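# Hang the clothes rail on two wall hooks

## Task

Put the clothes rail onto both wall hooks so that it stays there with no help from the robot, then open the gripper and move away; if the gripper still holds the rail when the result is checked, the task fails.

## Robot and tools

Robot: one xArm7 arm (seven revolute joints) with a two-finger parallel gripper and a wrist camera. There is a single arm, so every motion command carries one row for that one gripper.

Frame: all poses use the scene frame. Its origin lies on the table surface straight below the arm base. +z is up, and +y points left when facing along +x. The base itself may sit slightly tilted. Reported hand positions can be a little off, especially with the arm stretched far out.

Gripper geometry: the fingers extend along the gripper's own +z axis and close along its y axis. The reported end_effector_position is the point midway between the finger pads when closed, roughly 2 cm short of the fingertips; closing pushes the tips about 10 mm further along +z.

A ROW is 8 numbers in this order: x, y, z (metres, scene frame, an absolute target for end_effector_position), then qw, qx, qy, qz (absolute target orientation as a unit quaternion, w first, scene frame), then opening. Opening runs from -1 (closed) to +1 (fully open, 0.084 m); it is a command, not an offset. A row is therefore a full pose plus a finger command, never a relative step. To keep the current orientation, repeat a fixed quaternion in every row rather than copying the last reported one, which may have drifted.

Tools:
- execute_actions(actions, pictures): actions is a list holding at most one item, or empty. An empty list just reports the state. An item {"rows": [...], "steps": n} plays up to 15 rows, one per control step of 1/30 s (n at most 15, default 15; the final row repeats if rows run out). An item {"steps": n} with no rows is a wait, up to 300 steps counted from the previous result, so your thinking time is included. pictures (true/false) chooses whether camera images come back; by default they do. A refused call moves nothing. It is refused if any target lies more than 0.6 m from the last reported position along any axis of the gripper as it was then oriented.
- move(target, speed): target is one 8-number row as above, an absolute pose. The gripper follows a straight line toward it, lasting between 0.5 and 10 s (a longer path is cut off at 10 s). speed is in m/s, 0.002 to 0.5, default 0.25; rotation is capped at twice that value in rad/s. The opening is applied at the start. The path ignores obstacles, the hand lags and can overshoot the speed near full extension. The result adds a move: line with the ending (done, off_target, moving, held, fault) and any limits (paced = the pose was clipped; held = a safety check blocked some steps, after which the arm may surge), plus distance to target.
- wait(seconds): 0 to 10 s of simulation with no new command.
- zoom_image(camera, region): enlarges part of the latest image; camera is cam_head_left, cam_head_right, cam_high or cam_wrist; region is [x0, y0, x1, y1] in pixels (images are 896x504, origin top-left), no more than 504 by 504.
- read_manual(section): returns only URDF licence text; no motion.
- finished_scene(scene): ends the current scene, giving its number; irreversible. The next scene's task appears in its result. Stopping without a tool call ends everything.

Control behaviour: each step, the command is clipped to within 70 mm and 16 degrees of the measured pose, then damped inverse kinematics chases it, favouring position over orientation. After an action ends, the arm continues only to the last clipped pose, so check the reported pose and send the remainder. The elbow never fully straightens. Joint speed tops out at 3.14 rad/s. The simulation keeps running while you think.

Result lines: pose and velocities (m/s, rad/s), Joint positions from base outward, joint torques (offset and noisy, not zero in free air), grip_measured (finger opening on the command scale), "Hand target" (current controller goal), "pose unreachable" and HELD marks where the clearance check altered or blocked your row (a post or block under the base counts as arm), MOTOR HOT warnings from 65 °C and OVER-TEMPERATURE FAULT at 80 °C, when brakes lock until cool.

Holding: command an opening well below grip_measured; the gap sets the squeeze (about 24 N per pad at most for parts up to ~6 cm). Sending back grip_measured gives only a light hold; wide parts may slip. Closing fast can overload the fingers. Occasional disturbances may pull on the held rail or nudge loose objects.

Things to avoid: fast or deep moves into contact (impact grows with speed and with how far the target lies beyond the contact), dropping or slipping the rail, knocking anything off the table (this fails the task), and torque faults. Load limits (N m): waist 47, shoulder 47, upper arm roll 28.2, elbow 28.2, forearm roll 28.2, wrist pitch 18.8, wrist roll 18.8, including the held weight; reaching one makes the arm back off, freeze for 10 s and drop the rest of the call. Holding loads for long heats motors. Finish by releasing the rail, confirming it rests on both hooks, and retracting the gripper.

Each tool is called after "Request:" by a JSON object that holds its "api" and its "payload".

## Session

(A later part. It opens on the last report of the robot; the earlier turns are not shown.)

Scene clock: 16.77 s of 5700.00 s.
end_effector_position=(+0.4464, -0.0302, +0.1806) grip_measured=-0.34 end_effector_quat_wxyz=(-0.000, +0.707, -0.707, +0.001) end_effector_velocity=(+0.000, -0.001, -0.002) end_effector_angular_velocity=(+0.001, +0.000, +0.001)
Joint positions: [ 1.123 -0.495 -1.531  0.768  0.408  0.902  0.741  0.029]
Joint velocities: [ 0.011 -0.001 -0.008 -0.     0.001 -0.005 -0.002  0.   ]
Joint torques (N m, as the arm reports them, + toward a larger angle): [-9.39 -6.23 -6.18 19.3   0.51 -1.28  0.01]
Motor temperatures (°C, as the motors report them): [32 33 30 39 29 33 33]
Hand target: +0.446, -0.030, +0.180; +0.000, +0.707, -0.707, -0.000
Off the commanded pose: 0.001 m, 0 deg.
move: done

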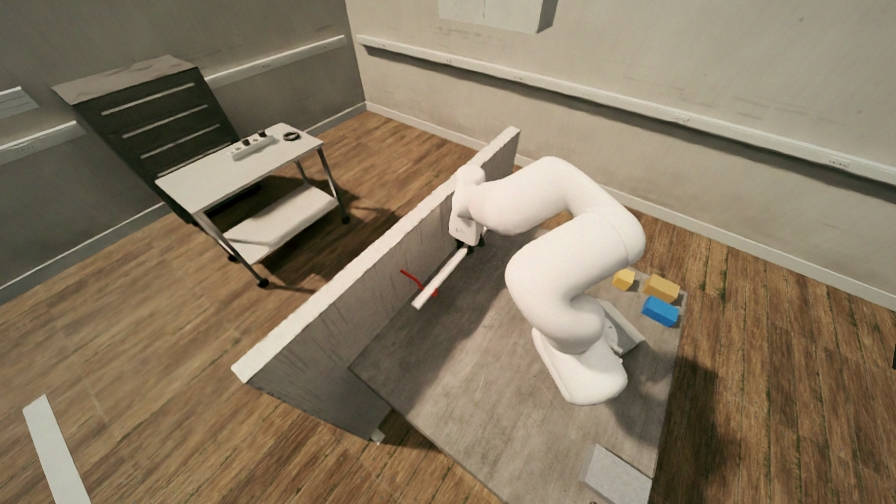

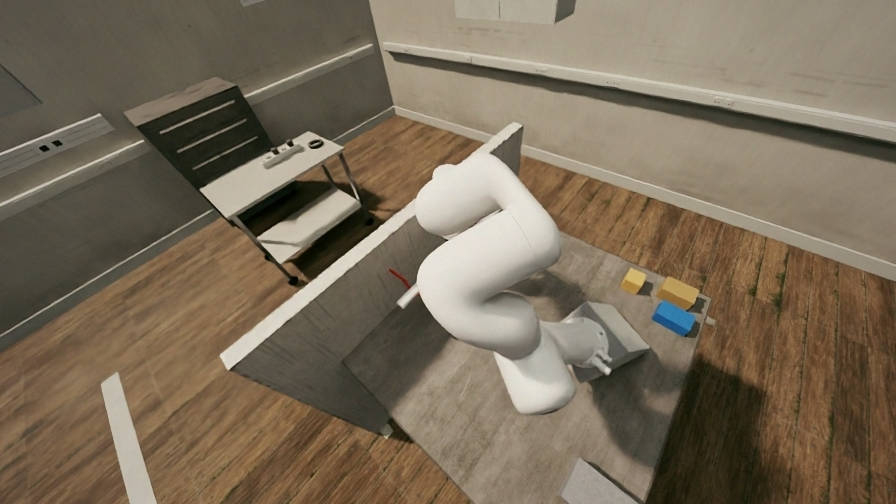

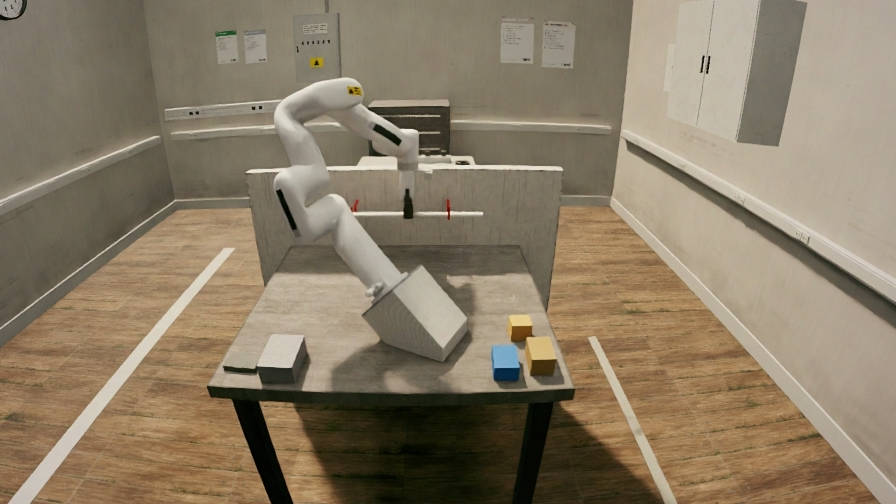

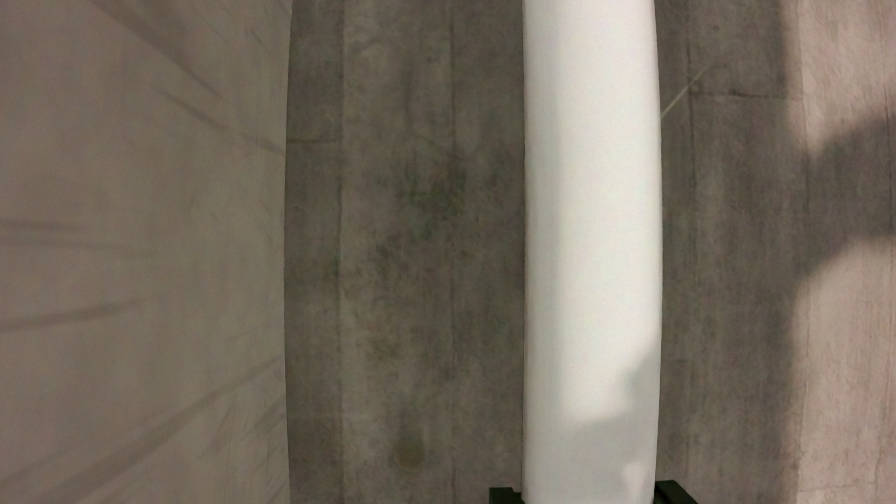

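Nearly seated; lower slightly, release.

Request:
{"api": "move", "payload": {"target": [0.446,-0.03,0.172,0,0.707,-0.707,0,-1], "speed": 0.04}}

Request:
{"api": "move", "payload": {"target": [0.446,-0.03,0.174,0,0.707,-0.707,0,1]}}

Request:
{"api": "move", "payload": {"target": [0.4,-0.03,0.33,0,0.707,-0.707,0,1]}}

Scene clock: 18.00 s of 5700.00 s.
end_effector_position=(+0.4479, -0.0308, +0.1741) grip_measured=-0.35 end_effector_quat_wxyz=(-0.001, +0.707, -0.707, +0.003) end_effector_velocity=(-0.000, +0.001, -0.004) end_effector_angular_velocity=(+0.001, +0.002, +0.003)
Joint positions: [ 1.15  -0.497 -1.548  0.762  0.415  0.877  0.737  0.029]
Joint velocities: [ 0.013 -0.001 -0.005 -0.005  0.003 -0.011 -0.002  0.   ]
Joint torques (N m, as the arm reports them, + toward a larger angle): [-4.84 -2.94 -5.99  5.14 -1.13  0.92 -0.12]
Motor temperatures (°C, as the motors report them): [32 33 30 39 29 33 33]
Hand target: +0.446, -0.030, +0.172; +0.000, +0.707, -0.707, -0.000
Off the commanded pose: 0.003 m, 0 deg.
move: done

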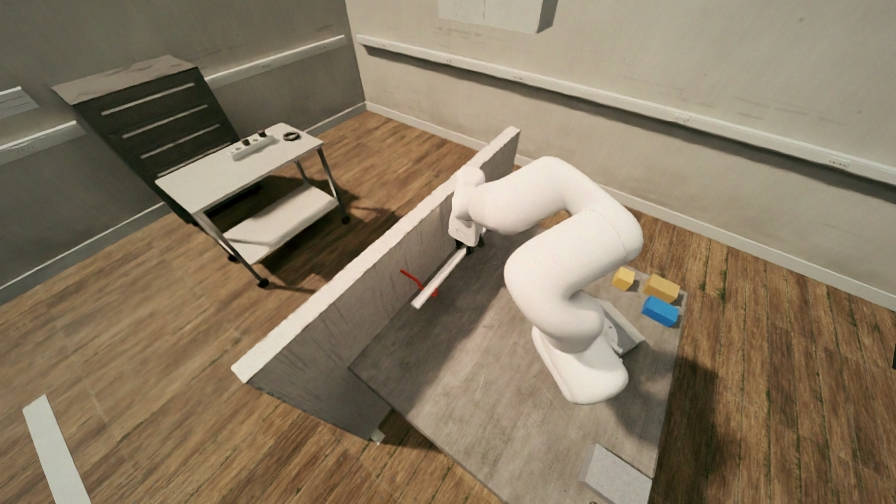

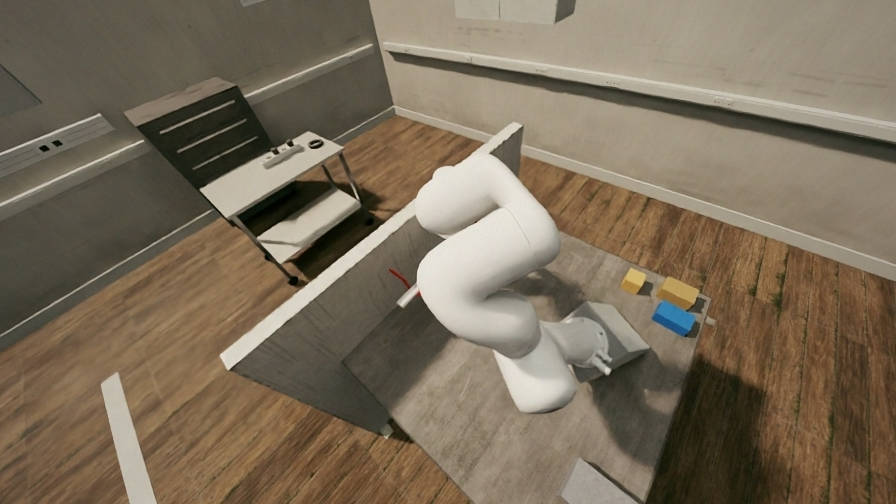

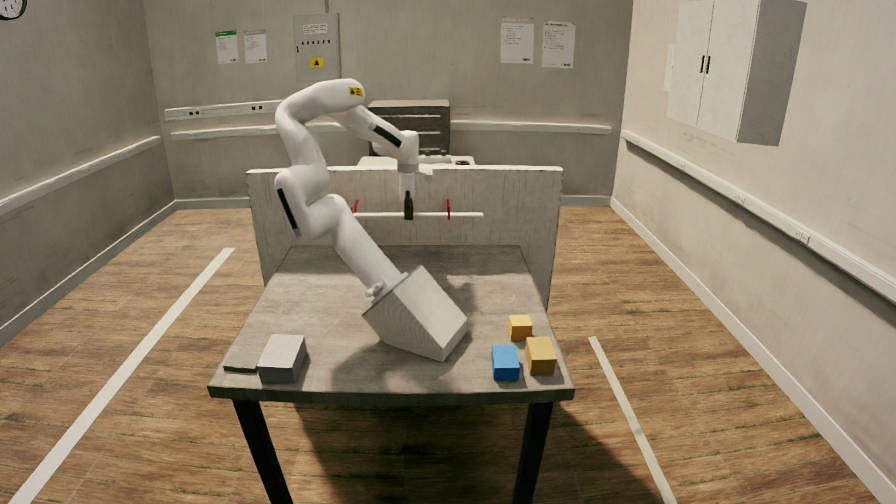

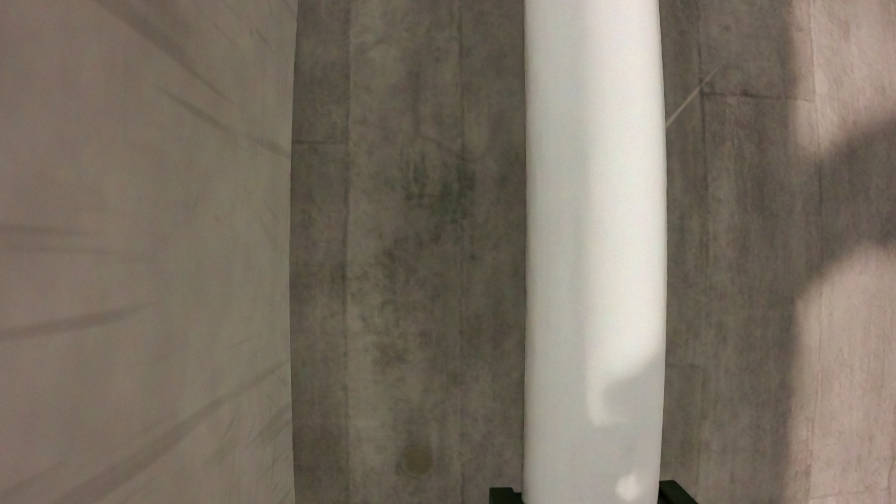

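Scene clock: 18.70 s of 5700.00 s.
end_effector_position=(+0.4459, -0.0300, +0.1739) grip_measured=+1.00 end_effector_quat_wxyz=(+0.000, +0.707, -0.707, -0.000) end_effector_velocity=(+0.000, -0.000, +0.001) end_effector_angular_velocity=(+0.000, -0.001, +0.001)
Joint positions: [ 1.146 -0.496 -1.545  0.76   0.413  0.883  0.738  0.084]
Joint velocities: [-0.002 -0.001  0.001  0.001 -0.001  0.002 -0.001  0.   ]
Joint torques (N m, as the arm reports them, + toward a larger angle): [-9.25 -5.54 -5.92 18.95  0.38 -0.99  0.28]
Motor temperatures (°C, as the motors report them): [32 33 30 39 29 33 33]
Hand target: +0.446, -0.030, +0.174; -0.000, +0.707, -0.707, -0.000
Off the commanded pose: 0.000 m, 0 deg.
move: done

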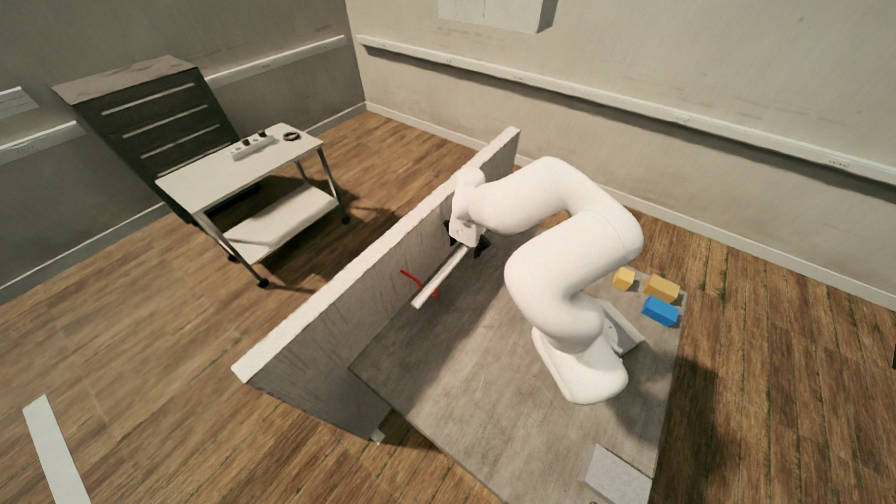

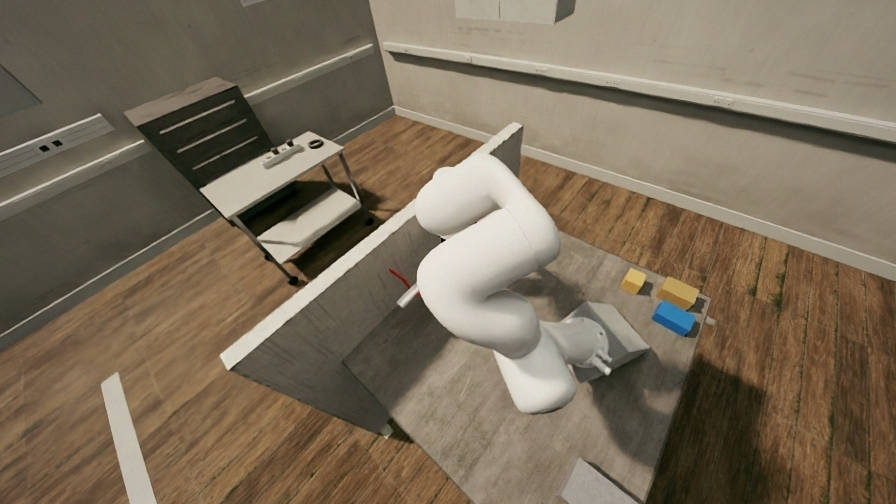

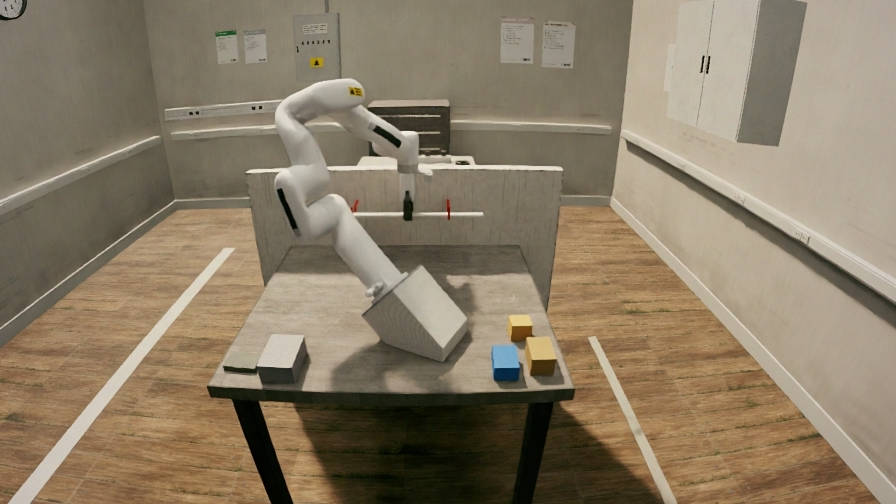

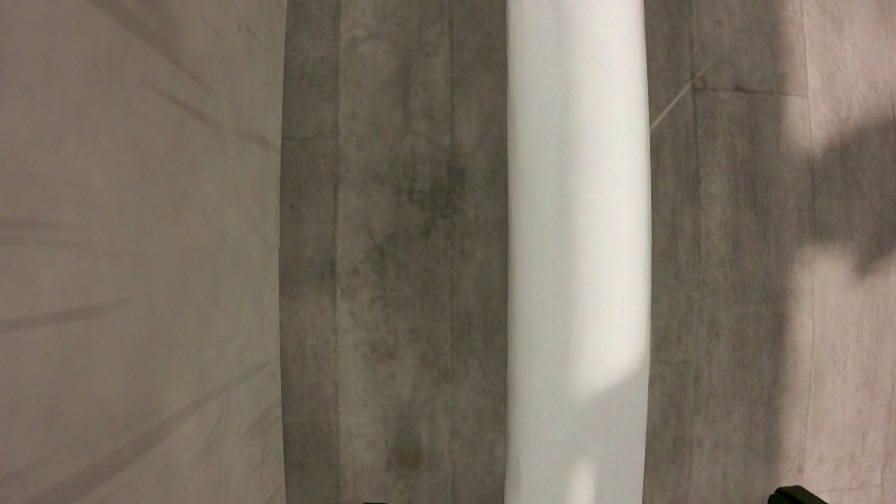

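Scene clock: 20.03 s of 5700.00 s.
end_effector_position=(+0.3999, -0.0299, +0.3296) grip_measured=+1.00 end_effector_quat_wxyz=(-0.000, +0.707, -0.707, -0.000) end_effector_velocity=(-0.001, -0.000, +0.003) end_effector_angular_velocity=(-0.002, -0.003, -0.000)
Joint positions: [ 0.656 -0.575 -1.311  0.937  0.24   1.331  0.77   0.084]
Joint velocities: [-0.008 -0.002  0.004  0.003 -0.002  0.003  0.     0.   ]
Joint torques (N m, as the arm reports them, + toward a larger angle): [-5.97 -8.12 -4.13 21.46  0.03 -0.87 -0.42]
Motor temperatures (°C, as the motors report them): [32 33 30 39 29 33 33]
Hand target: +0.400, -0.030, +0.330; -0.000, +0.707, -0.707, +0.000
Off the commanded pose: 0.000 m, 0 deg.
move: done

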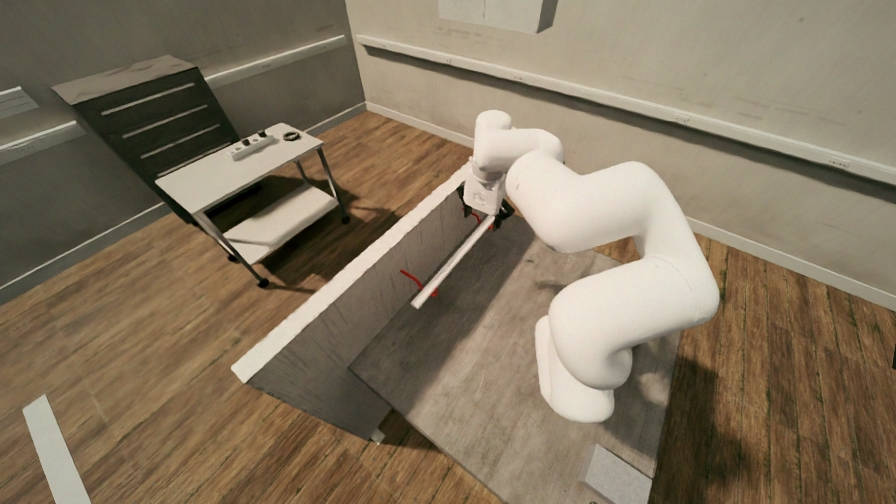

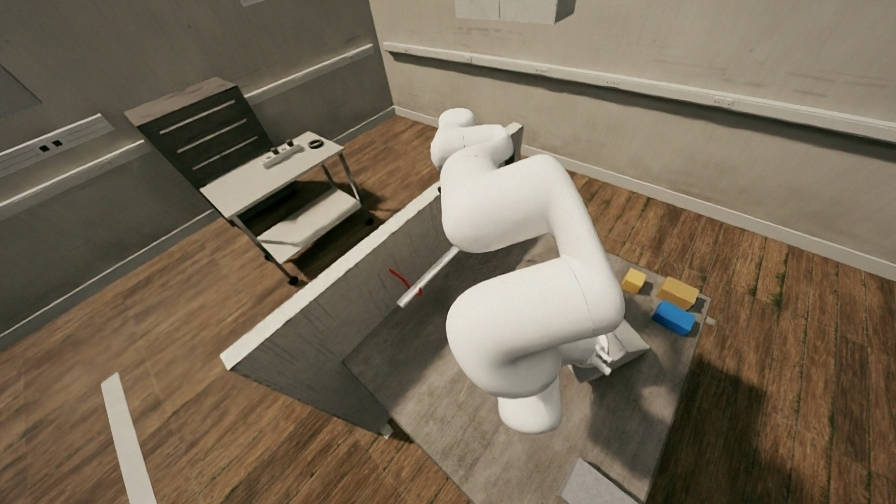

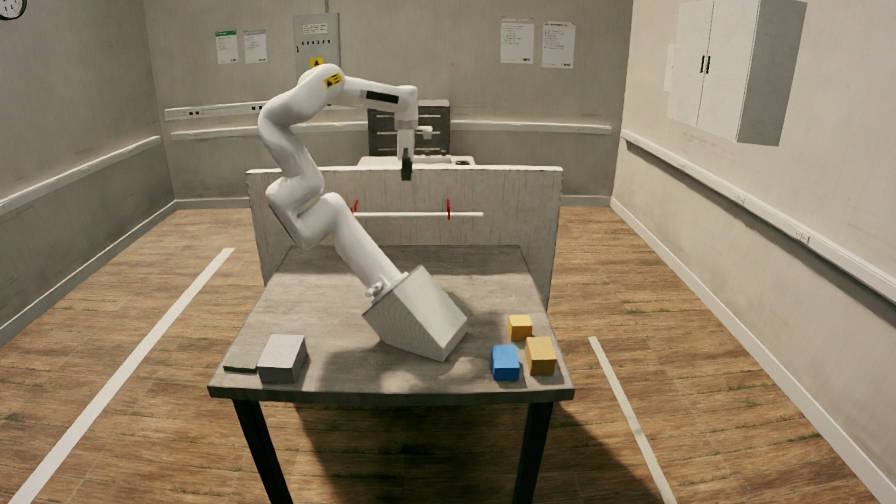

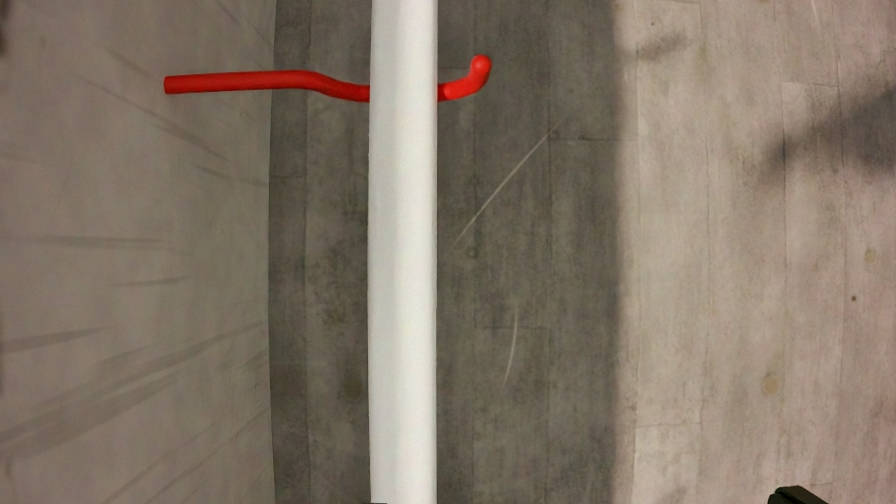

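Request:
{"api": "finished_scene", "payload": {"scene": 2}}

The scene is finished: the task was done.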